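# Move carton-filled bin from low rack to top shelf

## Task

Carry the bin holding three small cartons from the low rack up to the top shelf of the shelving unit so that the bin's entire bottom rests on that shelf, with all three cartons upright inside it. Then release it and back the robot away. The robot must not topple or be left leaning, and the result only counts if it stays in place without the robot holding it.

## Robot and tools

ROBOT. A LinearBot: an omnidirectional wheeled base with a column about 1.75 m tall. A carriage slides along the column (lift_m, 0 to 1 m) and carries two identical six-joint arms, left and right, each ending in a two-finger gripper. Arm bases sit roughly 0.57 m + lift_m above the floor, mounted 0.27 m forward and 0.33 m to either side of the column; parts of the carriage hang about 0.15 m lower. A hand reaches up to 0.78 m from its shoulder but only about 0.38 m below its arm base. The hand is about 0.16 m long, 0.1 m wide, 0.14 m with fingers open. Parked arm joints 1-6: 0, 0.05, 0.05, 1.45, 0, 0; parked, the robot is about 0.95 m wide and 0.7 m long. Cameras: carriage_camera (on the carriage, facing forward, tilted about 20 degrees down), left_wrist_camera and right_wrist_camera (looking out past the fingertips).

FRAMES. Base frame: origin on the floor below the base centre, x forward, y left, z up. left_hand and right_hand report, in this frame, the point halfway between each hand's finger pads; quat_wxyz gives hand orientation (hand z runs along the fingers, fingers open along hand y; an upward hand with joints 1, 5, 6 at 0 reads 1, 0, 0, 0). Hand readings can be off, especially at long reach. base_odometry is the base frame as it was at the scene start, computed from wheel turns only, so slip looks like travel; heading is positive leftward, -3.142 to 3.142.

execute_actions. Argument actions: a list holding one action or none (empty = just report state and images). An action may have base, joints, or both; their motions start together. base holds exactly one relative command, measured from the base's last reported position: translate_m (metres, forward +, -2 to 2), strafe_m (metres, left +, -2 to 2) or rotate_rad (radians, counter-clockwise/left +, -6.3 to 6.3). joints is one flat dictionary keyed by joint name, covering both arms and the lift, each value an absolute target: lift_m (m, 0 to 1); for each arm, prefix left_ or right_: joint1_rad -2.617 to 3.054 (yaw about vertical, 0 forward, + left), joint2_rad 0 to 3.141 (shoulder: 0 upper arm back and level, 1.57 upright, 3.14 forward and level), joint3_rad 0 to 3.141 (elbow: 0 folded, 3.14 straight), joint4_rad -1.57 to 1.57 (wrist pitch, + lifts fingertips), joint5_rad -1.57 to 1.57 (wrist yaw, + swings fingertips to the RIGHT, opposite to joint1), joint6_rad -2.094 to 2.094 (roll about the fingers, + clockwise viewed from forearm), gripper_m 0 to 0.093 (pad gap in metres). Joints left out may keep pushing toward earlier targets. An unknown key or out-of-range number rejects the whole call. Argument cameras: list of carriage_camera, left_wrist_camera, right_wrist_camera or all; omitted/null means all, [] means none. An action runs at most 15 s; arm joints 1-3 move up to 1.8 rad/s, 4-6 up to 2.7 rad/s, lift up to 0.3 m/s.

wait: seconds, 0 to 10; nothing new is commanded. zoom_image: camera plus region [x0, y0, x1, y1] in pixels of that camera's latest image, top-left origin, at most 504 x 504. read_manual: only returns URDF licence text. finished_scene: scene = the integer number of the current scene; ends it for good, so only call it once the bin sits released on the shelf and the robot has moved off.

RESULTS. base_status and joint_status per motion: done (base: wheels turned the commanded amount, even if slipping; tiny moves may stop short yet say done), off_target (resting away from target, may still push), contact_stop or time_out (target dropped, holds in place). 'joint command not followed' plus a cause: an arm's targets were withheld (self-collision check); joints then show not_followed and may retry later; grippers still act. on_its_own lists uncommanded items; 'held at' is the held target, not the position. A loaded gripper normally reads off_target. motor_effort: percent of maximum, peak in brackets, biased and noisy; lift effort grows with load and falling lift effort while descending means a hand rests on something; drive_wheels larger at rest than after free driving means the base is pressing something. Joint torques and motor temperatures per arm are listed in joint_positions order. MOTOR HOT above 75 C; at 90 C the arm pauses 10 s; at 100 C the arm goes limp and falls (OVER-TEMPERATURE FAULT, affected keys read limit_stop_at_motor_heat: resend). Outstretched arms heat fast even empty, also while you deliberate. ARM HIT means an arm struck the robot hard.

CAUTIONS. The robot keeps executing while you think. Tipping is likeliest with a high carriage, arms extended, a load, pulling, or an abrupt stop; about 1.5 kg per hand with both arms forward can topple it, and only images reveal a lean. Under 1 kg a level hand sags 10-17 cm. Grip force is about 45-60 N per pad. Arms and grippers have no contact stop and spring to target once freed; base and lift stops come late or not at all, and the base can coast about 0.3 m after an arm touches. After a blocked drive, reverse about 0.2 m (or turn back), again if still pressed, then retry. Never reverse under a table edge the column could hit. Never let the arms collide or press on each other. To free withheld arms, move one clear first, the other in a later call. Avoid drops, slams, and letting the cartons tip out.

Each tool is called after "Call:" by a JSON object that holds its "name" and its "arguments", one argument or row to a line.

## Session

Call:
{"name": "execute_actions", "arguments": {
  "actions": [],
  "cameras": ["carriage_camera"]
}}

Scene clock: 0.00 s.
Joint torques (N m, as the arm reports them, + toward a larger angle): no reading
Motor temperatures (°C, as the motors report them): left_arm=[21 31 25 21 24 20] | right_arm=[22 40 27 23 20 20]
base_odometry: x=+0.000 y=+0.000 heading=+0.000 (m, m, rad; odometry frame)
base_status: not commanded
joint_positions: lift_m=+0.301 left_joint1_rad=+0.003 left_joint2_rad=+0.057 left_joint3_rad=+0.033 left_joint4_rad=+1.421 left_joint5_rad=+0.018 left_joint6_rad=+0.040 left_gripper_m=+0.095 right_joint1_rad=-0.034 right_joint2_rad=+0.065 right_joint3_rad=+0.045 right_joint4_rad=+1.507 right_joint5_rad=-0.056 right_joint6_rad=-0.025 right_gripper_m=+0.094
joint_status: not commanded
motor_effort: lift_m=+25 drive_wheels=+3 (%)
left_hand: x=+0.3255 y=+0.3150 z=+1.3116 quat_wxyz=(+0.996, +0.011, +0.087, +0.021) (m; base frame)
right_hand: x=+0.3039 y=-0.3091 z=+1.3173 quat_wxyz=(+0.998, -0.028, +0.042, -0.028) (m; base frame)
pictures: carriage_camera
Images, in order (width x height): carriage_camera 672x504.

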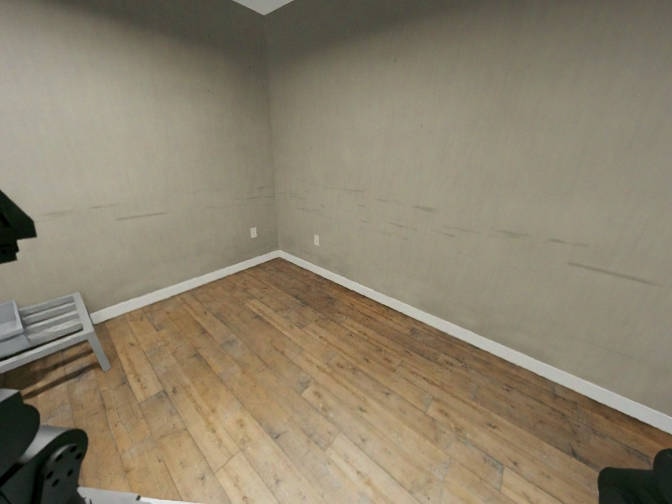

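Call:
{"name": "execute_actions", "arguments": {
  "actions": [
    {"base": {"rotate_rad": 0.87}}
  ],
  "cameras": ["carriage_camera"]
}}

Scene clock: 6.13 s.
Joint torques (N m, as the arm reports them, + toward a larger angle): left_arm=[ 0.27  4.67  5.55 -0.19 -0.16  0.  ] | right_arm=[ 0.11  4.46  5.68 -0.36 -0.06  0.03]
Motor temperatures (°C, as the motors report them): left_arm=[21 30 26 21 24 20] | right_arm=[22 39 27 23 20 20]
base_odometry: x=+0.000 y=+0.000 heading=+0.869 (m, m, rad; odometry frame)
base_status: done
joint_positions: lift_m=+0.301 left_joint1_rad=+0.003 left_joint2_rad=+0.057 left_joint3_rad=+0.033 left_joint4_rad=+1.421 left_joint5_rad=+0.018 left_joint6_rad=+0.040 left_gripper_m=+0.095 right_joint1_rad=-0.034 right_joint2_rad=+0.065 right_joint3_rad=+0.045 right_joint4_rad=+1.506 right_joint5_rad=-0.056 right_joint6_rad=-0.025 right_gripper_m=+0.094
joint_status: not commanded
motor_effort: lift_m=+25(25) drive_wheels=+11(20) (%)
left_hand: x=+0.3255 y=+0.3150 z=+1.3116 quat_wxyz=(+0.996, +0.011, +0.087, +0.021) (m; base frame)
right_hand: x=+0.3041 y=-0.3092 z=+1.3173 quat_wxyz=(+0.998, -0.028, +0.043, -0.028) (m; base frame)
pictures: carriage_camera
Images, in order (width x height): carriage_camera 672x504.

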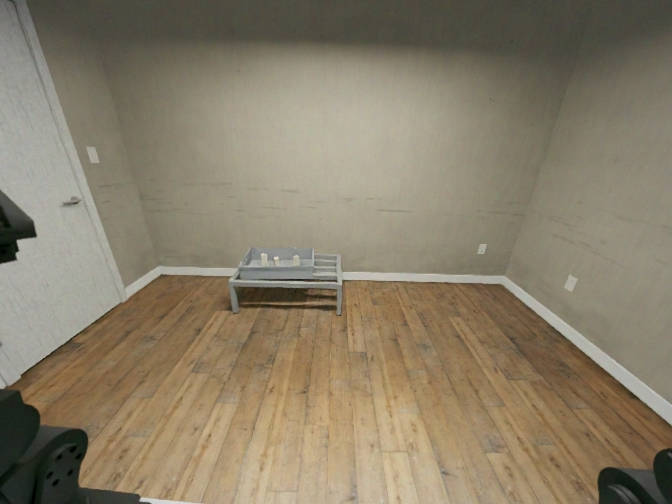

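Call:
{"name": "zoom_image", "arguments": {
  "camera": "carriage_camera",
  "region": [210, 230, 370, 330]
}}

Region (210, 230, 370, 330) of carriage_camera's 672x504 image, scaled by 3.150, with more detail than that image has; it fills the top 315 rows of this view, and the rest is white.

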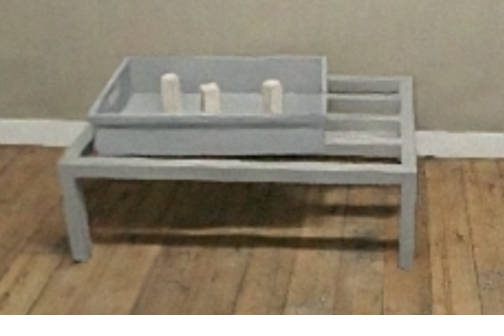

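Call:
{"name": "execute_actions", "arguments": {
  "actions": [
    {"base": {"strafe_m": 0.5}}
  ],
  "cameras": []
}}

Call:
{"name": "execute_actions", "arguments": {
  "actions": [
    {"base": {"translate_m": 1.15}, "joints": {"lift_m": 0.15}}
  ],
  "cameras": ["carriage_camera"]
}}

Scene clock: 15.83 s.
Joint torques (N m, as the arm reports them, + toward a larger angle): left_arm=[ 0.29  4.72  5.57 -0.17 -0.19  0.  ] | right_arm=[ 0.1   4.47  5.78 -0.36 -0.07  0.04]
Motor temperatures (°C, as the motors report them): left_arm=[21 30 27 21 24 20] | right_arm=[22 38 28 23 20 20]
base_odometry: x=-0.383 y=+0.322 heading=+0.871 (m, m, rad; odometry frame)
base_status: done
joint_positions: lift_m=+0.301 left_joint1_rad=+0.003 left_joint2_rad=+0.057 left_joint3_rad=+0.033 left_joint4_rad=+1.421 left_joint5_rad=+0.018 left_joint6_rad=+0.040 left_gripper_m=+0.095 right_joint1_rad=-0.034 right_joint2_rad=+0.065 right_joint3_rad=+0.045 right_joint4_rad=+1.506 right_joint5_rad=-0.056 right_joint6_rad=-0.025 right_gripper_m=+0.094
joint_status: not commanded
motor_effort: lift_m=+25(25) drive_wheels=-8(22) (%)
left_hand: x=+0.3255 y=+0.3150 z=+1.3116 quat_wxyz=(+0.996, +0.011, +0.087, +0.021) (m; base frame)
right_hand: x=+0.3040 y=-0.3091 z=+1.3173 quat_wxyz=(+0.998, -0.028, +0.043, -0.028) (m; base frame)
pictures: none
No camera images: the call's "cameras" was empty. Leave "cameras" out to get every camera's image.

Scene clock: 20.43 s.
Joint torques (N m, as the arm reports them, + toward a larger angle): left_arm=[ 0.22  4.78  5.58 -0.26 -0.18  0.  ] | right_arm=[ 0.07  4.55  5.95 -0.39 -0.06  0.02]
Motor temperatures (°C, as the motors report them): left_arm=[21 30 27 21 24 20] | right_arm=[22 38 28 23 20 20]
base_odometry: x=+0.357 y=+1.203 heading=+0.872 (m, m, rad; odometry frame)
base_status: done
joint_positions: lift_m=+0.150 left_joint1_rad=+0.003 left_joint2_rad=+0.057 left_joint3_rad=+0.033 left_joint4_rad=+1.424 left_joint5_rad=+0.018 left_joint6_rad=+0.040 left_gripper_m=+0.095 right_joint1_rad=-0.034 right_joint2_rad=+0.065 right_joint3_rad=+0.045 right_joint4_rad=+1.508 right_joint5_rad=-0.056 right_joint6_rad=-0.025 right_gripper_m=+0.094
joint_status: all done
motor_effort: lift_m=+23(23) drive_wheels=-7(19) (%)
left_hand: x=+0.3248 y=+0.3150 z=+1.1613 quat_wxyz=(+0.996, +0.011, +0.085, +0.021) (m; base frame)
right_hand: x=+0.3035 y=-0.3091 z=+1.1669 quat_wxyz=(+0.998, -0.028, +0.042, -0.028) (m; base frame)
pictures: carriage_camera
Images, in order (width x height): carriage_camera 672x504.

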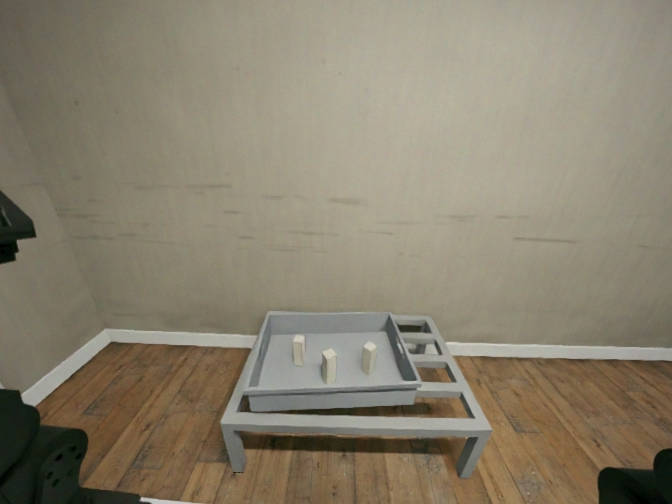

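Call:
{"name": "zoom_image", "arguments": {
  "camera": "carriage_camera",
  "region": [210, 290, 500, 450]
}}

Region (210, 290, 500, 450) of carriage_camera's 672x504 image, scaled by 1.738, with more detail than that image has; it fills the top 278 rows of this view, and the rest is white.

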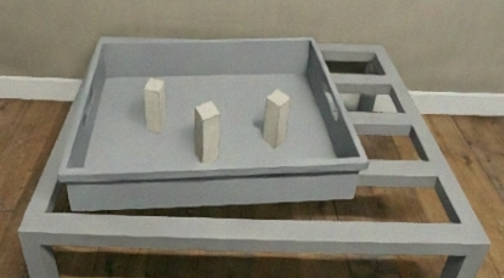

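Call:
{"name": "execute_actions", "arguments": {
  "actions": [
    {"base": {"rotate_rad": 0.05}, "joints": {"left_joint1_rad": -0.01, "left_joint2_rad": 2.56, "left_joint3_rad": 1.205, "left_joint4_rad": -0.19, "left_joint5_rad": 0, "left_joint6_rad": -0.08, "right_joint1_rad": 0.085, "right_joint2_rad": 2.66, "right_joint3_rad": 1.466, "right_joint4_rad": -0.365, "right_joint5_rad": 0, "right_joint6_rad": 0.03, "left_gripper_m": 0.093, "right_gripper_m": 0.093}}
  ],
  "cameras": []
}}

Call:
{"name": "execute_actions", "arguments": {
  "actions": [
    {"base": {"strafe_m": -0.05}}
  ],
  "cameras": []
}}

Call:
{"name": "execute_actions", "arguments": {
  "actions": [
    {"base": {"translate_m": 0.31}, "joints": {"lift_m": 0.07}}
  ]
}}

Scene clock: 38.43 s.
Joint torques (N m, as the arm reports them, + toward a larger angle): left_arm=[ -0.26 -12.24   3.96   0.33  -0.18  -0.03] | right_arm=[  0.6  -12.01   3.77   0.27  -0.02   0.06]
Motor temperatures (°C, as the motors report them): left_arm=[21 30 28 21 24 20] | right_arm=[22 37 29 23 20 20]
base_odometry: x=+0.357 y=+1.203 heading=+0.921 (m, m, rad; odometry frame)
base_status: done
joint_positions: lift_m=+0.150 left_joint1_rad=-0.003 left_joint2_rad=+2.568 left_joint3_rad=+1.188 left_joint4_rad=-0.192 left_joint5_rad=+0.004 left_joint6_rad=-0.075 left_gripper_m=+0.093 right_joint1_rad=+0.081 right_joint2_rad=+2.656 right_joint3_rad=+1.467 right_joint4_rad=-0.365 right_joint5_rad=-0.008 right_joint6_rad=+0.026 right_gripper_m=+0.093
joint_status: all done
motor_effort: lift_m=+23(23) drive_wheels=-8(13) (%)
left_hand: x=+0.6268 y=+0.3163 z=+0.5180 quat_wxyz=(-0.001, -0.036, +0.999, -0.002) (m; base frame)
right_hand: x=+0.6834 y=-0.2839 z=+0.5225 quat_wxyz=(+0.008, -0.027, +1.000, +0.004) (m; base frame)
pictures: none
No camera images: the call's "cameras" was empty. Leave "cameras" out to get every camera's image.

Scene clock: 39.70 s.
Joint torques (N m, as the arm reports them, + toward a larger angle): left_arm=[ -0.16 -12.25   3.87   0.38  -0.2   -0.04] | right_arm=[  0.15 -11.99   3.95   0.27  -0.01   0.06]
Motor temperatures (°C, as the motors report them): left_arm=[21 30 28 21 24 20] | right_arm=[22 38 29 23 20 20]
base_odometry: x=+0.397 y=+1.173 heading=+0.921 (m, m, rad; odometry frame)
base_status: done
joint_positions: lift_m=+0.150 left_joint1_rad=-0.005 left_joint2_rad=+2.568 left_joint3_rad=+1.188 left_joint4_rad=-0.192 left_joint5_rad=+0.004 left_joint6_rad=-0.075 left_gripper_m=+0.093 right_joint1_rad=+0.085 right_joint2_rad=+2.656 right_joint3_rad=+1.467 right_joint4_rad=-0.364 right_joint5_rad=-0.008 right_joint6_rad=+0.026 right_gripper_m=+0.093
joint_status: not commanded
motor_effort: lift_m=+23(23) drive_wheels=+7(13) (%)
left_hand: x=+0.6268 y=+0.3156 z=+0.5180 quat_wxyz=(-0.001, -0.035, +0.999, -0.002) (m; base frame)
right_hand: x=+0.6837 y=-0.2822 z=+0.5226 quat_wxyz=(+0.009, -0.030, +1.000, +0.004) (m; base frame)
pictures: none
No camera images: the call's "cameras" was empty. Leave "cameras" out to get every camera's image.

Scene clock: 42.20 s.
Joint torques (N m, as the arm reports them, + toward a larger angle): left_arm=[ -0.12 -12.     3.98   0.4   -0.18  -0.04] | right_arm=[  0.07 -11.89   3.94   0.31   0.     0.06]
Motor temperatures (°C, as the motors report them): left_arm=[21 31 28 21 24 20] | right_arm=[22 38 29 23 20 20]
base_odometry: x=+0.585 y=+1.419 heading=+0.920 (m, m, rad; odometry frame)
base_status: done
joint_positions: lift_m=+0.070 left_joint1_rad=-0.005 left_joint2_rad=+2.567 left_joint3_rad=+1.188 left_joint4_rad=-0.193 left_joint5_rad=+0.004 left_joint6_rad=-0.075 left_gripper_m=+0.093 right_joint1_rad=+0.085 right_joint2_rad=+2.654 right_joint3_rad=+1.467 right_joint4_rad=-0.366 right_joint5_rad=-0.008 right_joint6_rad=+0.026 right_gripper_m=+0.093
joint_status: all done
motor_effort: lift_m=+23(26) drive_wheels=-10(20) (%)
left_hand: x=+0.6269 y=+0.3156 z=+0.4384 quat_wxyz=(-0.001, -0.035, +0.999, -0.002) (m; base frame)
right_hand: x=+0.6835 y=-0.2822 z=+0.4430 quat_wxyz=(+0.009, -0.030, +1.000, +0.004) (m; base frame)
pictures: carriage_camera, left_wrist_camera, right_wrist_camera
Images, in order (width x height): carriage_camera 672x504, left_wrist_camera 672x504, right_wrist_camera 672x504.

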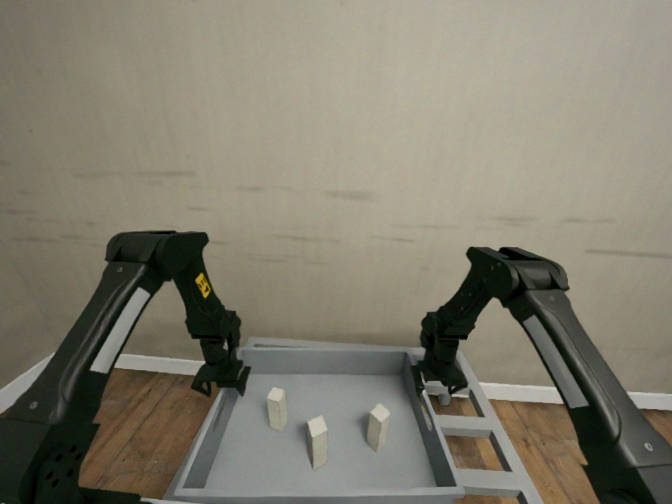

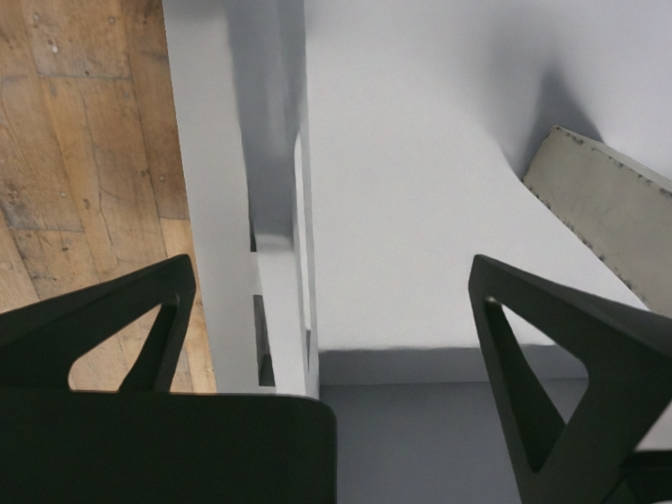

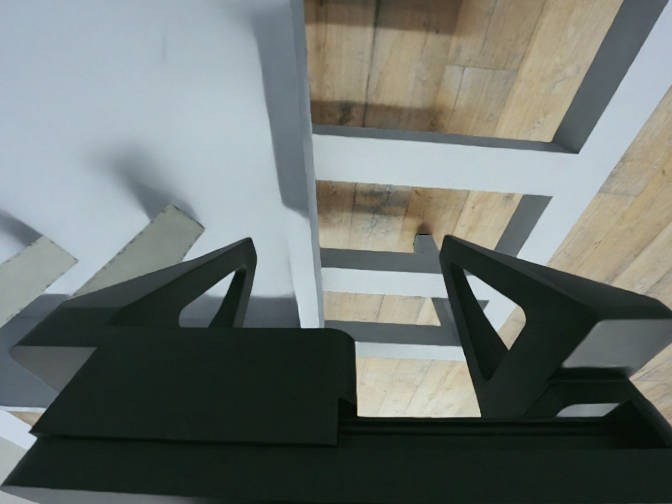

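Call:
{"name": "execute_actions", "arguments": {
  "actions": [
    {"base": {"strafe_m": 0.028}, "joints": {"lift_m": 0.0}}
  ]
}}

Scene clock: 47.77 s.
Joint torques (N m, as the arm reports them, + toward a larger angle): left_arm=[  0.22 -12.49   3.86   0.39  -0.15  -0.05] | right_arm=[ -0.02 -12.1    3.9    0.26  -0.03   0.05]
Motor temperatures (°C, as the motors report them): left_arm=[21 32 28 21 24 20] | right_arm=[22 40 29 23 20 20]
base_odometry: x=+0.563 y=+1.436 heading=+0.919 (m, m, rad; odometry frame)
base_status: done
joint_positions: lift_m=+0.001 left_joint1_rad=-0.010 left_joint2_rad=+2.570 left_joint3_rad=+1.188 left_joint4_rad=-0.191 left_joint5_rad=+0.003 left_joint6_rad=-0.075 left_gripper_m=+0.093 right_joint1_rad=+0.084 right_joint2_rad=+2.657 right_joint3_rad=+1.467 right_joint4_rad=-0.364 right_joint5_rad=-0.007 right_joint6_rad=+0.026 right_gripper_m=+0.093
joint_status: all done
motor_effort: lift_m=+23(20) drive_wheels=+8(20) (%)
left_hand: x=+0.6262 y=+0.3139 z=+0.3681 quat_wxyz=(-0.002, -0.032, +0.999, -0.001) (m; base frame)
right_hand: x=+0.6831 y=-0.2828 z=+0.3725 quat_wxyz=(+0.008, -0.029, +1.000, +0.004) (m; base frame)
pictures: carriage_camera, left_wrist_camera, right_wrist_camera
Images, in order (width x height): carriage_camera 672x504, left_wrist_camera 672x504, right_wrist_camera 672x504.

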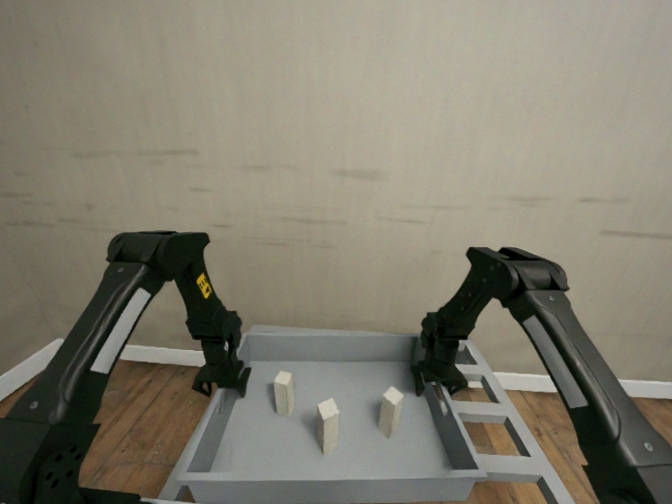

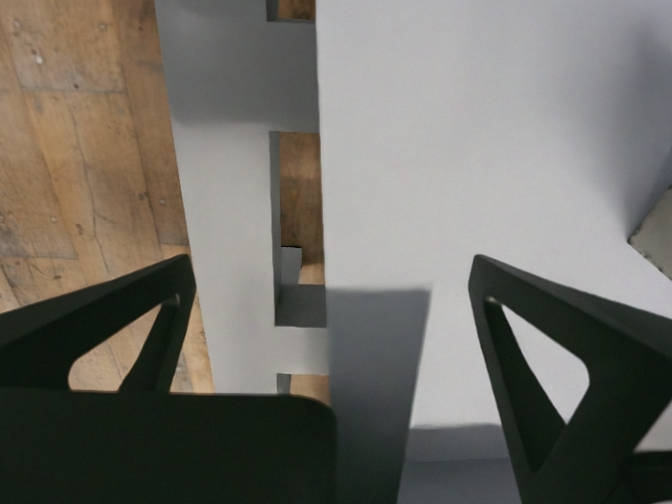

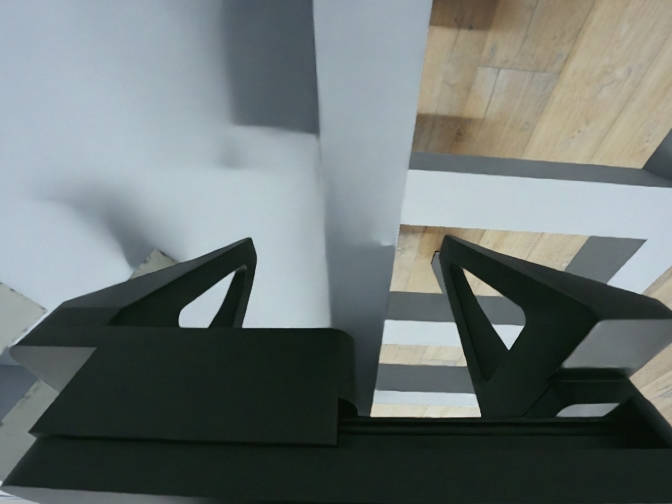

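Call:
{"name": "execute_actions", "arguments": {
  "actions": [
    {"base": {"translate_m": -0.02}, "joints": {"left_joint2_rad": 2.575, "right_joint2_rad": 2.68, "right_joint3_rad": 1.475, "left_joint1_rad": -0.03}}
  ],
  "cameras": []
}}

Call:
{"name": "execute_actions", "arguments": {
  "actions": [
    {"joints": {"left_gripper_m": 0.0, "right_gripper_m": 0.0}}
  ]
}}

Scene clock: 52.83 s.
Joint torques (N m, as the arm reports them, + toward a larger angle): left_arm=[ -0.11 -11.31   3.98   0.4   -0.16  -0.07] | right_arm=[  0.35 -10.8    4.46   0.29  -0.03   0.06]
Motor temperatures (°C, as the motors report them): left_arm=[21 33 28 21 24 20] | right_arm=[22 42 29 23 20 20]
base_odometry: x=+0.551 y=+1.421 heading=+0.919 (m, m, rad; odometry frame)
base_status: done
joint_positions: lift_m=+0.001 left_joint1_rad=-0.024 left_joint2_rad=+2.570 left_joint3_rad=+1.188 left_joint4_rad=-0.191 left_joint5_rad=+0.003 left_joint6_rad=-0.075 left_gripper_m=+0.093 right_joint1_rad=+0.084 right_joint2_rad=+2.660 right_joint3_rad=+1.467 right_joint4_rad=-0.363 right_joint5_rad=-0.007 right_joint6_rad=+0.026 right_gripper_m=+0.093
joint_status: all done
motor_effort: lift_m=+23(23) drive_wheels=+6(9) (%)
left_hand: x=+0.6261 y=+0.3092 z=+0.3681 quat_wxyz=(-0.002, -0.025, +1.000, -0.001) (m; base frame)
right_hand: x=+0.6825 y=-0.2828 z=+0.3716 quat_wxyz=(+0.007, -0.029, +1.000, +0.004) (m; base frame)
pictures: none
No camera images: the call's "cameras" was empty. Leave "cameras" out to get every camera's image.

Scene clock: 53.57 s.
Joint torques (N m, as the arm reports them, + toward a larger angle): left_arm=[ -0.52 -11.24   3.89   0.38  -0.39   0.19] | right_arm=[  1.17 -10.71   4.5    0.24   0.4    0.1 ]
Motor temperatures (°C, as the motors report them): left_arm=[21 34 28 21 24 20] | right_arm=[22 42 29 23 20 20]
base_odometry: x=+0.551 y=+1.421 heading=+0.919 (m, m, rad; odometry frame)
base_status: not commanded
joint_positions: lift_m=+0.001 left_joint1_rad=-0.018 left_joint2_rad=+2.570 left_joint3_rad=+1.188 left_joint4_rad=-0.190 left_joint5_rad=+0.027 left_joint6_rad=-0.098 left_gripper_m=+0.008 right_joint1_rad=+0.072 right_joint2_rad=+2.660 right_joint3_rad=+1.467 right_joint4_rad=-0.365 right_joint5_rad=-0.053 right_joint6_rad=+0.022 right_gripper_m=+0.008
joint_status: left_gripper_m off_target (ended at +0.008, target +0.000); right_gripper_m off_target (ended at +0.008, target +0.000)
motor_effort: lift_m=+23(23) drive_wheels=+6(6) (%)
left_hand: x=+0.6266 y=+0.3073 z=+0.3681 quat_wxyz=(-0.001, -0.040, +0.999, -0.013) (m; base frame)
right_hand: x=+0.6818 y=-0.2800 z=+0.3719 quat_wxyz=(+0.005, -0.025, +0.999, +0.027) (m; base frame)
pictures: carriage_camera, left_wrist_camera, right_wrist_camera
Images, in order (width x height): carriage_camera 672x504, left_wrist_camera 672x504, right_wrist_camera 672x504.

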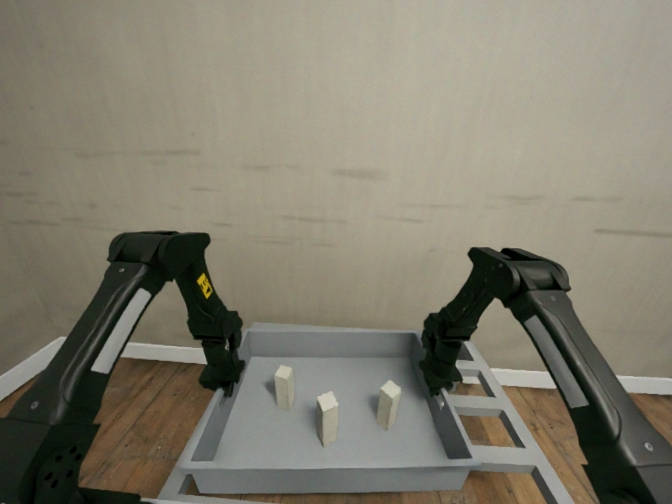

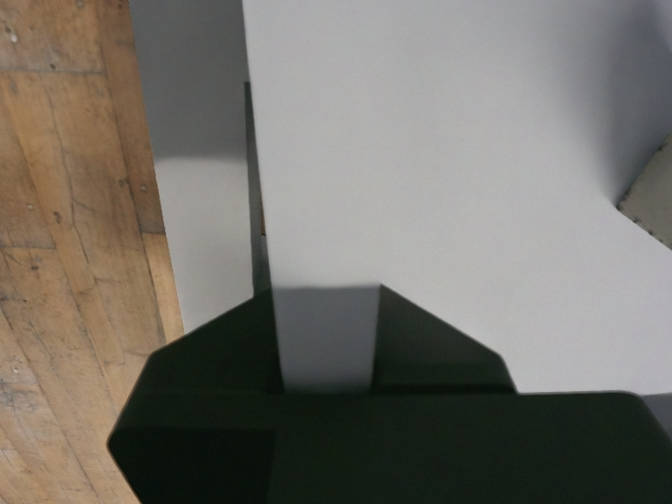

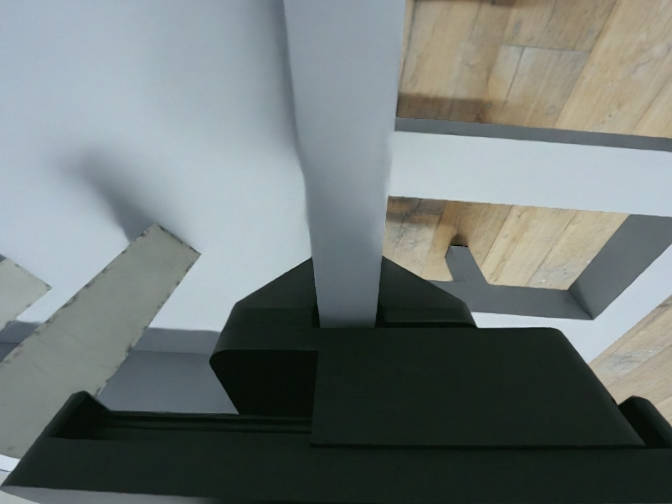

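Call:
{"name": "execute_actions", "arguments": {
  "actions": [
    {"joints": {"lift_m": 0.12, "left_joint2_rad": 2.54, "right_joint2_rad": 2.63, "left_joint3_rad": 1.19, "right_joint3_rad": 1.467, "left_joint6_rad": -0.098, "right_joint6_rad": 0.022, "left_joint1_rad": -0.018, "left_joint5_rad": 0.027, "right_joint5_rad": -0.06, "right_joint1_rad": 0.075}}
  ],
  "cameras": ["carriage_camera"]
}}

Call:
{"name": "execute_actions", "arguments": {
  "actions": [
    {"base": {"translate_m": -0.4}, "joints": {"lift_m": 0.2}}
  ],
  "cameras": []
}}

Call:
{"name": "execute_actions", "arguments": {
  "actions": [
    {"base": {"rotate_rad": 3.06}}
  ],
  "cameras": ["carriage_camera"]
}}

Scene clock: 63.33 s.
Joint torques (N m, as the arm reports them, + toward a larger angle): left_arm=[  0.15 -14.     2.8    0.3   -0.16   0.  ] | right_arm=[  0.54 -14.2    4.19   0.21  -0.1    0.05]
Motor temperatures (°C, as the motors report them): left_arm=[21 35 28 21 24 20] | right_arm=[22 44 29 23 20 20]
base_odometry: x=+0.551 y=+1.421 heading=+0.919 (m, m, rad; odometry frame)
base_status: not commanded
joint_positions: lift_m=+0.120 left_joint1_rad=-0.016 left_joint2_rad=+2.570 left_joint3_rad=+1.188 left_joint4_rad=-0.182 left_joint5_rad=+0.030 left_joint6_rad=-0.098 left_gripper_m=+0.008 right_joint1_rad=+0.069 right_joint2_rad=+2.654 right_joint3_rad=+1.463 right_joint4_rad=-0.358 right_joint5_rad=-0.060 right_joint6_rad=+0.018 right_gripper_m=+0.007
joint_status: all done
motor_effort: lift_m=+28(30) drive_wheels=+6(6) (%)
left_hand: x=+0.6285 y=+0.3072 z=+0.4871 quat_wxyz=(+0.002, -0.041, +0.999, -0.015) (m; base frame)
right_hand: x=+0.6836 y=-0.2798 z=+0.4922 quat_wxyz=(+0.010, -0.026, +0.999, +0.030) (m; base frame)
pictures: carriage_camera
Images, in order (width x height): carriage_camera 672x504.

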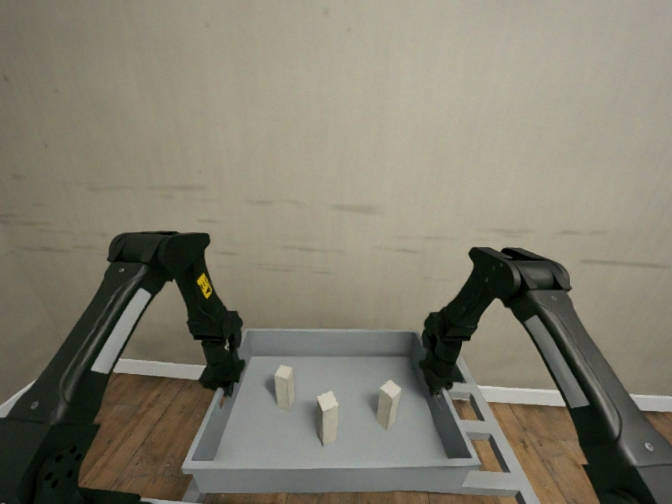

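Scene clock: 66.13 s.
Joint torques (N m, as the arm reports them, + toward a larger angle): left_arm=[  0.15 -14.02   2.77   0.24  -0.17   0.01] | right_arm=[  0.74 -14.17   4.3    0.19  -0.11   0.06]
Motor temperatures (°C, as the motors report them): left_arm=[21 36 28 21 24 20] | right_arm=[22 45 29 23 20 20]
base_odometry: x=+0.309 y=+1.103 heading=+0.920 (m, m, rad; odometry frame)
base_status: done
joint_positions: lift_m=+0.200 left_joint1_rad=-0.016 left_joint2_rad=+2.570 left_joint3_rad=+1.188 left_joint4_rad=-0.182 left_joint5_rad=+0.030 left_joint6_rad=-0.098 left_gripper_m=+0.008 right_joint1_rad=+0.069 right_joint2_rad=+2.655 right_joint3_rad=+1.463 right_joint4_rad=-0.358 right_joint5_rad=-0.060 right_joint6_rad=+0.018 right_gripper_m=+0.007
joint_status: all done
motor_effort: lift_m=+28(34) drive_wheels=-3(17) (%)
left_hand: x=+0.6284 y=+0.3072 z=+0.5669 quat_wxyz=(+0.002, -0.041, +0.999, -0.015) (m; base frame)
right_hand: x=+0.6834 y=-0.2798 z=+0.5720 quat_wxyz=(+0.009, -0.026, +0.999, +0.030) (m; base frame)
pictures: none
No camera images: the call's "cameras" was empty. Leave "cameras" out to get every camera's image.

Scene clock: 70.40 s.
Joint torques (N m, as the arm reports them, + toward a larger angle): left_arm=[ -0.32 -14.13   2.81   0.21  -0.15  -0.06] | right_arm=[  0.38 -14.24   4.32   0.1   -0.11   0.  ]
Motor temperatures (°C, as the motors report them): left_arm=[21 37 28 21 24 20] | right_arm=[22 46 29 23 20 20]
base_odometry: x=+0.309 y=+1.103 heading=-2.304 (m, m, rad; odometry frame)
base_status: done
joint_positions: lift_m=+0.200 left_joint1_rad=-0.011 left_joint2_rad=+2.570 left_joint3_rad=+1.188 left_joint4_rad=-0.171 left_joint5_rad=+0.030 left_joint6_rad=-0.093 left_gripper_m=+0.007 right_joint1_rad=+0.073 right_joint2_rad=+2.655 right_joint3_rad=+1.463 right_joint4_rad=-0.348 right_joint5_rad=-0.060 right_joint6_rad=+0.022 right_gripper_m=+0.007
joint_status: not commanded
motor_effort: lift_m=+28(28) drive_wheels=+14(30) (%)
left_hand: x=+0.6311 y=+0.3090 z=+0.5669 quat_wxyz=(+0.008, -0.041, +0.999, -0.016) (m; base frame)
right_hand: x=+0.6859 y=-0.2782 z=+0.5721 quat_wxyz=(+0.014, -0.026, +0.999, +0.031) (m; base frame)
pictures: carriage_camera
Images, in order (width x height): carriage_camera 672x504.

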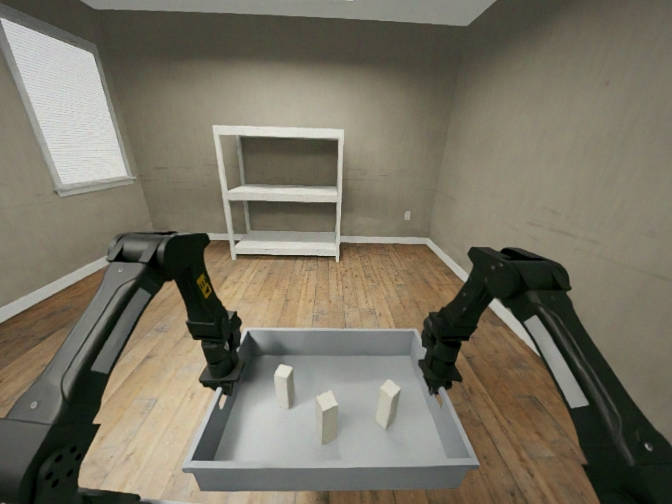

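Call:
{"name": "execute_actions", "arguments": {
  "actions": [
    {"base": {"strafe_m": 0.6}, "joints": {"left_joint2_rad": 2.374, "left_joint3_rad": 1.1505, "left_joint4_rad": -0.317, "right_joint2_rad": 2.484, "right_joint3_rad": 1.4313, "right_joint4_rad": -0.475}}
  ],
  "cameras": ["carriage_camera"]
}}

Call:
{"name": "execute_actions", "arguments": {
  "actions": [
    {"base": {"translate_m": 1.45}, "joints": {"lift_m": 0.7, "left_joint2_rad": 2.222, "left_joint3_rad": 1.1494, "left_joint4_rad": -0.4676, "right_joint2_rad": 2.3547, "right_joint3_rad": 1.4336, "right_joint4_rad": -0.607}}
  ],
  "cameras": ["carriage_camera"]
}}

Scene clock: 98.00 s.
Joint torques (N m, as the arm reports them, + toward a larger angle): left_arm=[ -0.15 -13.73   3.14   0.28  -0.15  -0.06] | right_arm=[  0.4  -13.76   5.04   0.14  -0.12   0.02]
Motor temperatures (°C, as the motors report them): left_arm=[21 42 27 21 24 20] | right_arm=[22 55 29 23 20 20]
base_odometry: x=+0.755 y=+0.702 heading=-2.303 (m, m, rad; odometry frame)
base_status: done
joint_positions: lift_m=+0.200 left_joint1_rad=-0.012 left_joint2_rad=+2.404 left_joint3_rad=+1.153 left_joint4_rad=-0.306 left_joint5_rad=+0.030 left_joint6_rad=-0.092 left_gripper_m=+0.007 right_joint1_rad=+0.071 right_joint2_rad=+2.506 right_joint3_rad=+1.424 right_joint4_rad=-0.460 right_joint5_rad=-0.060 right_joint6_rad=+0.023 right_gripper_m=+0.007
joint_status: all done
motor_effort: lift_m=+28(28) drive_wheels=-9(29) (%)
left_hand: x=+0.6331 y=+0.3086 z=+0.6175 quat_wxyz=(+0.007, -0.040, +0.999, -0.015) (m; base frame)
right_hand: x=+0.6862 y=-0.2788 z=+0.6227 quat_wxyz=(+0.013, -0.024, +0.999, +0.031) (m; base frame)
pictures: carriage_camera
Images, in order (width x height): carriage_camera 672x504.

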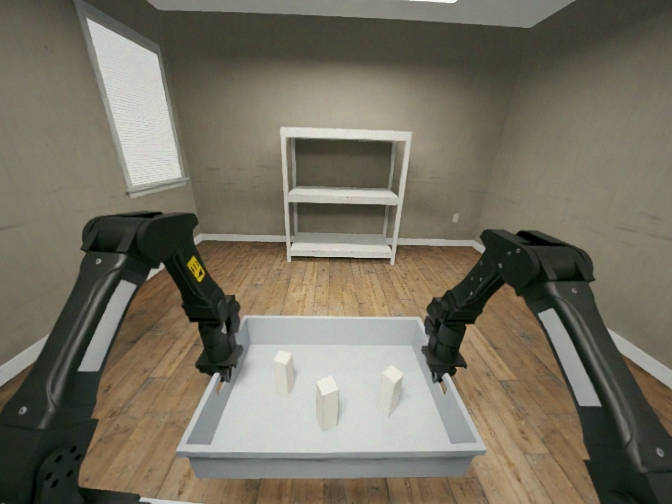

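Scene clock: 103.20 s.
Joint torques (N m, as the arm reports them, + toward a larger angle): left_arm=[ -0.11 -13.18   4.32   0.26  -0.15  -0.05] | right_arm=[  0.43 -13.28   6.04   0.17  -0.1    0.02]
Motor temperatures (°C, as the motors report them): left_arm=[21 42 27 21 24 20] | right_arm=[22 56 29 23 20 20]
base_odometry: x=-0.212 y=-0.378 heading=-2.301 (m, m, rad; odometry frame)
base_status: done
joint_positions: lift_m=+0.700 left_joint1_rad=-0.013 left_joint2_rad=+2.249 left_joint3_rad=+1.146 left_joint4_rad=-0.459 left_joint5_rad=+0.028 left_joint6_rad=-0.092 left_gripper_m=+0.007 right_joint1_rad=+0.071 right_joint2_rad=+2.374 right_joint3_rad=+1.420 right_joint4_rad=-0.594 right_joint5_rad=-0.062 right_joint6_rad=+0.023 right_gripper_m=+0.007
joint_status: all done
motor_effort: lift_m=+28(34) drive_wheels=-10(26) (%)
left_hand: x=+0.6320 y=+0.3085 z=+1.1676 quat_wxyz=(+0.004, -0.040, +0.999, -0.014) (m; base frame)
right_hand: x=+0.6847 y=-0.2785 z=+1.1723 quat_wxyz=(+0.010, -0.025, +0.999, +0.031) (m; base frame)
pictures: carriage_camera
Images, in order (width x height): carriage_camera 672x504.

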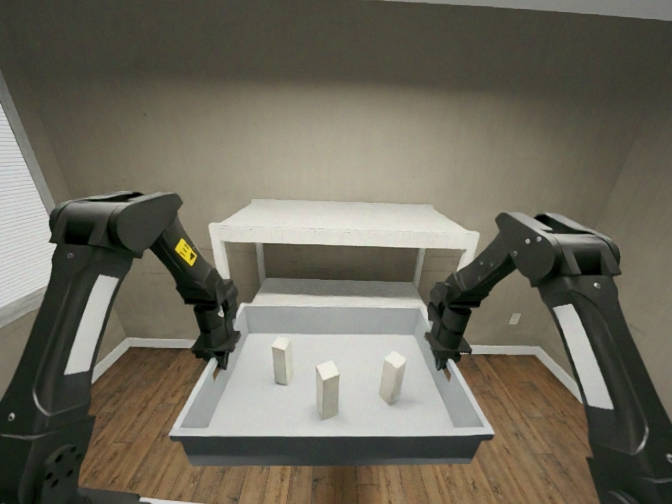

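Call:
{"name": "execute_actions", "arguments": {
  "actions": [
    {"base": {"rotate_rad": -0.03}, "joints": {"lift_m": 0.95, "left_joint2_rad": 2.091, "left_joint3_rad": 1.1863, "left_joint4_rad": -0.635, "right_joint2_rad": 2.246, "right_joint3_rad": 1.474, "right_joint4_rad": -0.756}}
  ],
  "cameras": []
}}

Call:
{"name": "execute_actions", "arguments": {
  "actions": [
    {"joints": {"left_joint2_rad": 1.9873, "left_joint3_rad": 1.2608, "left_joint4_rad": -0.8135, "right_joint2_rad": 2.162, "right_joint3_rad": 1.5526, "right_joint4_rad": -0.9186}}
  ],
  "cameras": []
}}

Call:
{"name": "execute_actions", "arguments": {
  "actions": [
    {"joints": {"left_joint2_rad": 1.9146, "left_joint3_rad": 1.3721, "left_joint4_rad": -0.9975, "right_joint2_rad": 2.1072, "right_joint3_rad": 1.6727, "right_joint4_rad": -1.0935}}
  ],
  "cameras": ["carriage_camera"]
}}

Scene clock: 124.93 s.
Joint torques (N m, as the arm reports them, + toward a larger angle): left_arm=[  0.32 -12.57   7.17   0.1   -0.2    0.07] | right_arm=[  0.56 -13.14   7.21   0.16  -0.12   0.09]
Motor temperatures (°C, as the motors report them): left_arm=[21 44 28 21 24 20] | right_arm=[22 59 30 23 20 20]
base_odometry: x=-0.211 y=-0.379 heading=-2.330 (m, m, rad; odometry frame)
base_status: done
joint_positions: lift_m=+0.950 left_joint1_rad=-0.017 left_joint2_rad=+2.117 left_joint3_rad=+1.148 left_joint4_rad=-0.614 left_joint5_rad=+0.033 left_joint6_rad=-0.104 left_gripper_m=+0.007 right_joint1_rad=+0.068 right_joint2_rad=+2.268 right_joint3_rad=+1.450 right_joint4_rad=-0.750 right_joint5_rad=-0.060 right_joint6_rad=+0.013 right_gripper_m=+0.007
joint_status: all done
motor_effort: lift_m=+28(34) drive_wheels=-9(18) (%)
left_hand: x=+0.6225 y=+0.3065 z=+1.4611 quat_wxyz=(-0.007, -0.044, +0.999, -0.016) (m; base frame)
right_hand: x=+0.6799 y=-0.2805 z=+1.4682 quat_wxyz=(+0.000, -0.028, +0.999, +0.030) (m; base frame)
pictures: none
No camera images: the call's "cameras" was empty. Leave "cameras" out to get every camera's image.

Scene clock: 125.77 s.
Joint torques (N m, as the arm reports them, + toward a larger angle): left_arm=[  0.14 -12.19   7.6    0.1   -0.17   0.05] | right_arm=[  0.67 -13.12   7.57   0.14  -0.12   0.11]
Motor temperatures (°C, as the motors report them): left_arm=[21 44 28 21 24 20] | right_arm=[22 59 30 23 20 20]
base_odometry: x=-0.211 y=-0.379 heading=-2.330 (m, m, rad; odometry frame)
base_status: not commanded
joint_positions: lift_m=+0.950 left_joint1_rad=-0.017 left_joint2_rad=+2.012 left_joint3_rad=+1.227 left_joint4_rad=-0.787 left_joint5_rad=+0.031 left_joint6_rad=-0.103 left_gripper_m=+0.007 right_joint1_rad=+0.068 right_joint2_rad=+2.184 right_joint3_rad=+1.531 right_joint4_rad=-0.906 right_joint5_rad=-0.060 right_joint6_rad=+0.013 right_gripper_m=+0.007
joint_status: all done
motor_effort: lift_m=+28(28) drive_wheels=-9(9) (%)
left_hand: x=+0.6283 y=+0.3068 z=+1.5117 quat_wxyz=(-0.001, -0.043, +0.999, -0.016) (m; base frame)
right_hand: x=+0.6846 y=-0.2802 z=+1.5187 quat_wxyz=(+0.005, -0.028, +0.999, +0.030) (m; base frame)
pictures: none
No camera images: the call's "cameras" was empty. Leave "cameras" out to get every camera's image.

Scene clock: 126.63 s.
Joint torques (N m, as the arm reports them, + toward a larger angle): left_arm=[  0.08 -12.38   8.1    0.05  -0.22   0.07] | right_arm=[  0.65 -13.31   7.73   0.13  -0.14   0.12]
Motor temperatures (°C, as the motors report them): left_arm=[21 44 28 21 24 20] | right_arm=[22 59 30 23 20 20]
base_odometry: x=-0.211 y=-0.379 heading=-2.330 (m, m, rad; odometry frame)
base_status: not commanded
joint_positions: lift_m=+0.950 left_joint1_rad=-0.016 left_joint2_rad=+1.944 left_joint3_rad=+1.338 left_joint4_rad=-0.972 left_joint5_rad=+0.033 left_joint6_rad=-0.103 left_gripper_m=+0.007 right_joint1_rad=+0.068 right_joint2_rad=+2.133 right_joint3_rad=+1.651 right_joint4_rad=-1.082 right_joint5_rad=-0.058 right_joint6_rad=+0.012 right_gripper_m=+0.007
joint_status: all done
motor_effort: lift_m=+28(28) drive_wheels=-9(9) (%)
left_hand: x=+0.6301 y=+0.3069 z=+1.5592 quat_wxyz=(-0.004, -0.044, +0.999, -0.016) (m; base frame)
right_hand: x=+0.6857 y=-0.2803 z=+1.5668 quat_wxyz=(+0.002, -0.028, +0.999, +0.029) (m; base frame)
pictures: carriage_camera
Images, in order (width x height): carriage_camera 672x504.

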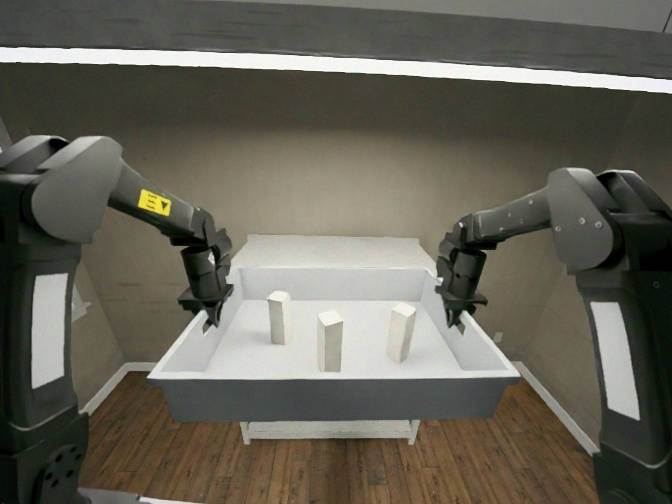

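Call:
{"name": "execute_actions", "arguments": {
  "actions": [
    {"base": {"translate_m": 0.55}}
  ]
}}

Scene clock: 134.63 s.
Joint torques (N m, as the arm reports them, + toward a larger angle): left_arm=[ -0.06 -12.38   8.07   0.04  -0.19   0.07] | right_arm=[  0.61 -13.14   7.89   0.16  -0.12   0.12]
Motor temperatures (°C, as the motors report them): left_arm=[21 44 29 21 24 20] | right_arm=[22 60 31 23 20 20]
base_odometry: x=-0.591 y=-0.777 heading=-2.331 (m, m, rad; odometry frame)
base_status: done
joint_positions: lift_m=+0.950 left_joint1_rad=-0.015 left_joint2_rad=+1.944 left_joint3_rad=+1.338 left_joint4_rad=-0.975 left_joint5_rad=+0.034 left_joint6_rad=-0.102 left_gripper_m=+0.007 right_joint1_rad=+0.068 right_joint2_rad=+2.133 right_joint3_rad=+1.651 right_joint4_rad=-1.086 right_joint5_rad=-0.058 right_joint6_rad=+0.013 right_gripper_m=+0.007
joint_status: not commanded
motor_effort: lift_m=+28(28) drive_wheels=-9(26) (%)
left_hand: x=+0.6292 y=+0.3068 z=+1.5593 quat_wxyz=(-0.006, -0.044, +0.999, -0.017) (m; base frame)
right_hand: x=+0.6849 y=-0.2804 z=+1.5668 quat_wxyz=(+0.001, -0.028, +0.999, +0.029) (m; base frame)
pictures: carriage_camera, left_wrist_camera, right_wrist_camera
Images, in order (width x height): carriage_camera 672x504, left_wrist_camera 672x504, right_wrist_camera 672x504.

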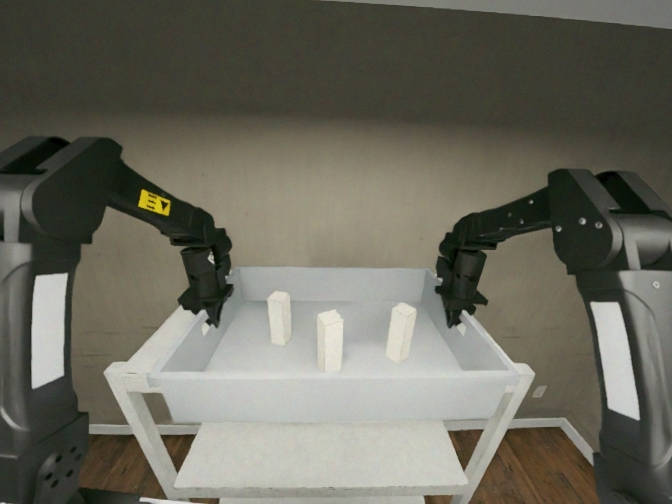

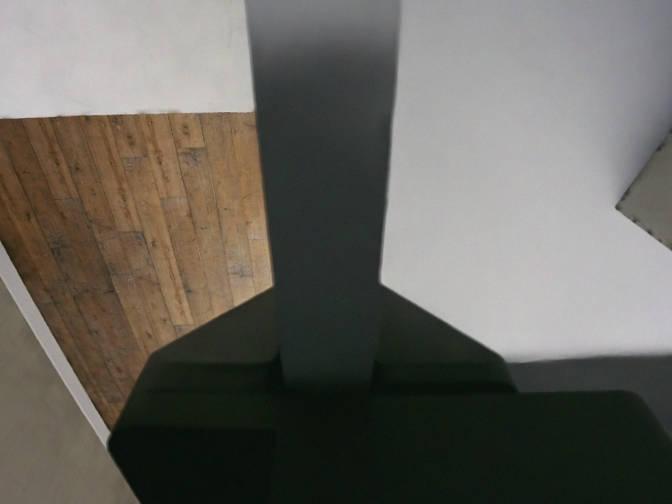

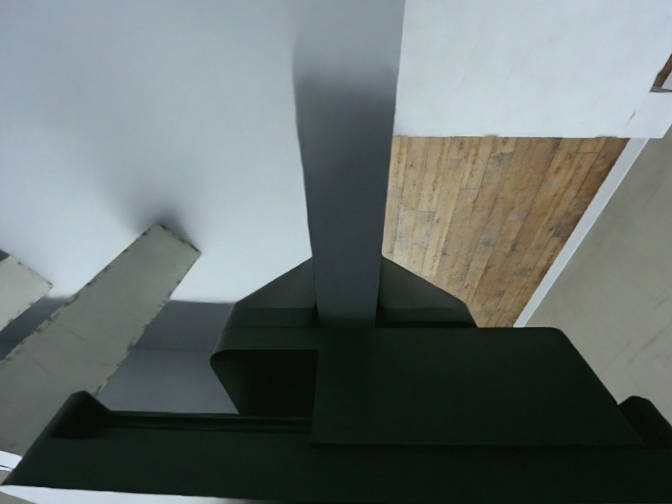

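Call:
{"name": "execute_actions", "arguments": {
  "actions": [
    {"base": {"translate_m": 0.29}}
  ],
  "cameras": []
}}

Call:
{"name": "execute_actions", "arguments": {
  "actions": [
    {"joints": {"lift_m": 0.895}}
  ]
}}

Scene clock: 141.87 s.
Joint torques (N m, as the arm reports them, + toward a larger angle): left_arm=[  0.01 -12.4    8.05   0.08  -0.21   0.06] | right_arm=[  0.65 -13.11   7.88   0.13  -0.12   0.1 ]
Motor temperatures (°C, as the motors report them): left_arm=[21 44 30 21 24 20] | right_arm=[22 60 32 23 20 20]
base_odometry: x=-0.792 y=-0.986 heading=-2.333 (m, m, rad; odometry frame)
base_status: done
joint_positions: lift_m=+0.950 left_joint1_rad=-0.015 left_joint2_rad=+1.944 left_joint3_rad=+1.338 left_joint4_rad=-0.973 left_joint5_rad=+0.034 left_joint6_rad=-0.102 left_gripper_m=+0.007 right_joint1_rad=+0.068 right_joint2_rad=+2.133 right_joint3_rad=+1.651 right_joint4_rad=-1.083 right_joint5_rad=-0.058 right_joint6_rad=+0.013 right_gripper_m=+0.007
joint_status: not commanded
motor_effort: lift_m=+28(28) drive_wheels=-8(21) (%)
left_hand: x=+0.6297 y=+0.3070 z=+1.5593 quat_wxyz=(-0.005, -0.043, +0.999, -0.017) (m; base frame)
right_hand: x=+0.6854 y=-0.2802 z=+1.5668 quat_wxyz=(+0.002, -0.028, +0.999, +0.029) (m; base frame)
pictures: none
No camera images: the call's "cameras" was empty. Leave "cameras" out to get every camera's image.

Scene clock: 142.63 s.
Joint torques (N m, as the arm reports them, + toward a larger angle): left_arm=[  0.04 -13.27   7.95   0.07  -0.15   0.04] | right_arm=[  0.5  -13.9    7.81   0.16  -0.15   0.13]
Motor temperatures (°C, as the motors report them): left_arm=[21 44 31 21 24 20] | right_arm=[22 60 32 23 20 20]
base_odometry: x=-0.792 y=-0.986 heading=-2.333 (m, m, rad; odometry frame)
base_status: not commanded
joint_positions: lift_m=+0.895 left_joint1_rad=-0.015 left_joint2_rad=+1.953 left_joint3_rad=+1.338 left_joint4_rad=-0.975 left_joint5_rad=+0.034 left_joint6_rad=-0.102 left_gripper_m=+0.007 right_joint1_rad=+0.068 right_joint2_rad=+2.141 right_joint3_rad=+1.651 right_joint4_rad=-1.086 right_joint5_rad=-0.058 right_joint6_rad=+0.013 right_gripper_m=+0.007
joint_status: all done
motor_effort: lift_m=+25(25) drive_wheels=-8(8) (%)
left_hand: x=+0.6284 y=+0.3070 z=+1.5013 quat_wxyz=(-0.011, -0.044, +0.999, -0.016) (m; base frame)
right_hand: x=+0.6842 y=-0.2803 z=+1.5089 quat_wxyz=(-0.004, -0.028, +0.999, +0.029) (m; base frame)
pictures: carriage_camera, left_wrist_camera, right_wrist_camera
Images, in order (width x height): carriage_camera 672x504, left_wrist_camera 672x504, right_wrist_camera 672x504.

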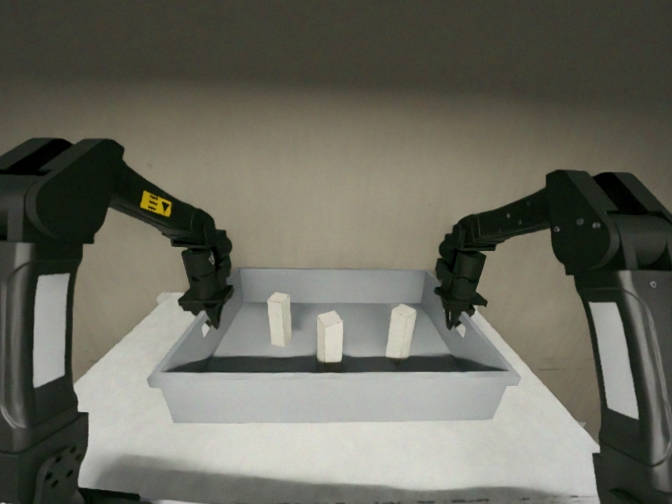

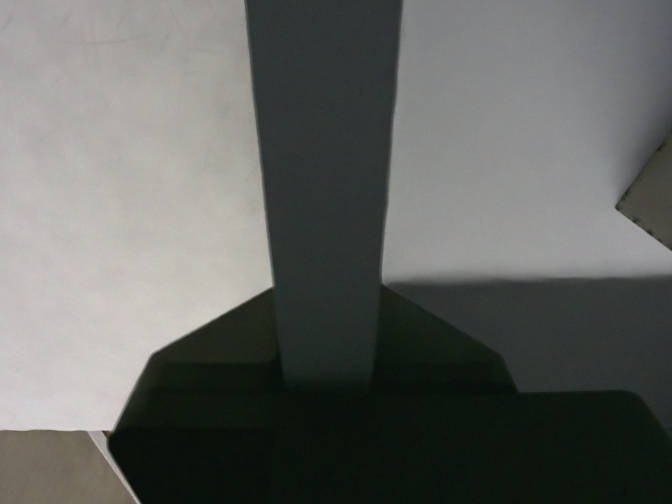

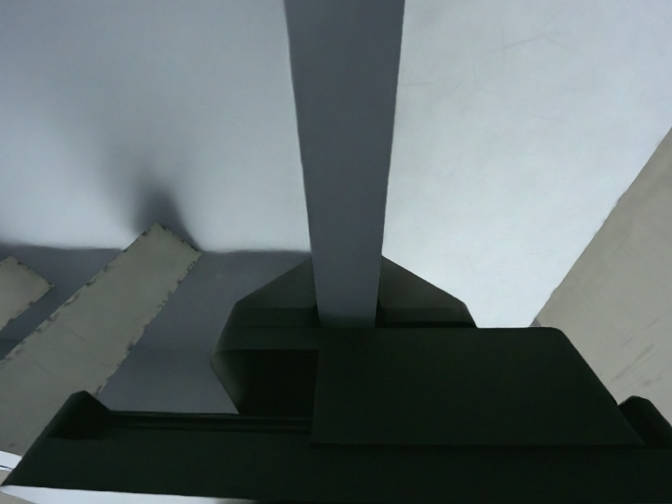

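Call:
{"name": "execute_actions", "arguments": {
  "actions": [
    {"joints": {"lift_m": 0.872}}
  ],
  "cameras": []
}}

Scene clock: 147.03 s.
Joint torques (N m, as the arm reports them, + toward a larger angle): left_arm=[  0.01 -13.28   7.91   0.07  -0.21   0.04] | right_arm=[  0.61 -13.86   7.64   0.1   -0.13   0.1 ]
Motor temperatures (°C, as the motors report them): left_arm=[21 44 31 21 24 20] | right_arm=[22 61 32 23 20 20]
base_odometry: x=-0.792 y=-0.986 heading=-2.333 (m, m, rad; odometry frame)
base_status: not commanded
joint_positions: lift_m=+0.872 left_joint1_rad=-0.015 left_joint2_rad=+1.955 left_joint3_rad=+1.338 left_joint4_rad=-0.975 left_joint5_rad=+0.034 left_joint6_rad=-0.102 left_gripper_m=+0.007 right_joint1_rad=+0.068 right_joint2_rad=+2.143 right_joint3_rad=+1.651 right_joint4_rad=-1.086 right_joint5_rad=-0.058 right_joint6_rad=+0.013 right_gripper_m=+0.007
joint_status: all done
motor_effort: lift_m=+25(26) drive_wheels=-9(11) (%)
left_hand: x=+0.6282 y=+0.3070 z=+1.4780 quat_wxyz=(-0.012, -0.044, +0.999, -0.016) (m; base frame)
right_hand: x=+0.6840 y=-0.2803 z=+1.4852 quat_wxyz=(-0.005, -0.028, +0.999, +0.029) (m; base frame)
pictures: none
No camera images: the call's "cameras" was empty. Leave "cameras" out to get every camera's image.


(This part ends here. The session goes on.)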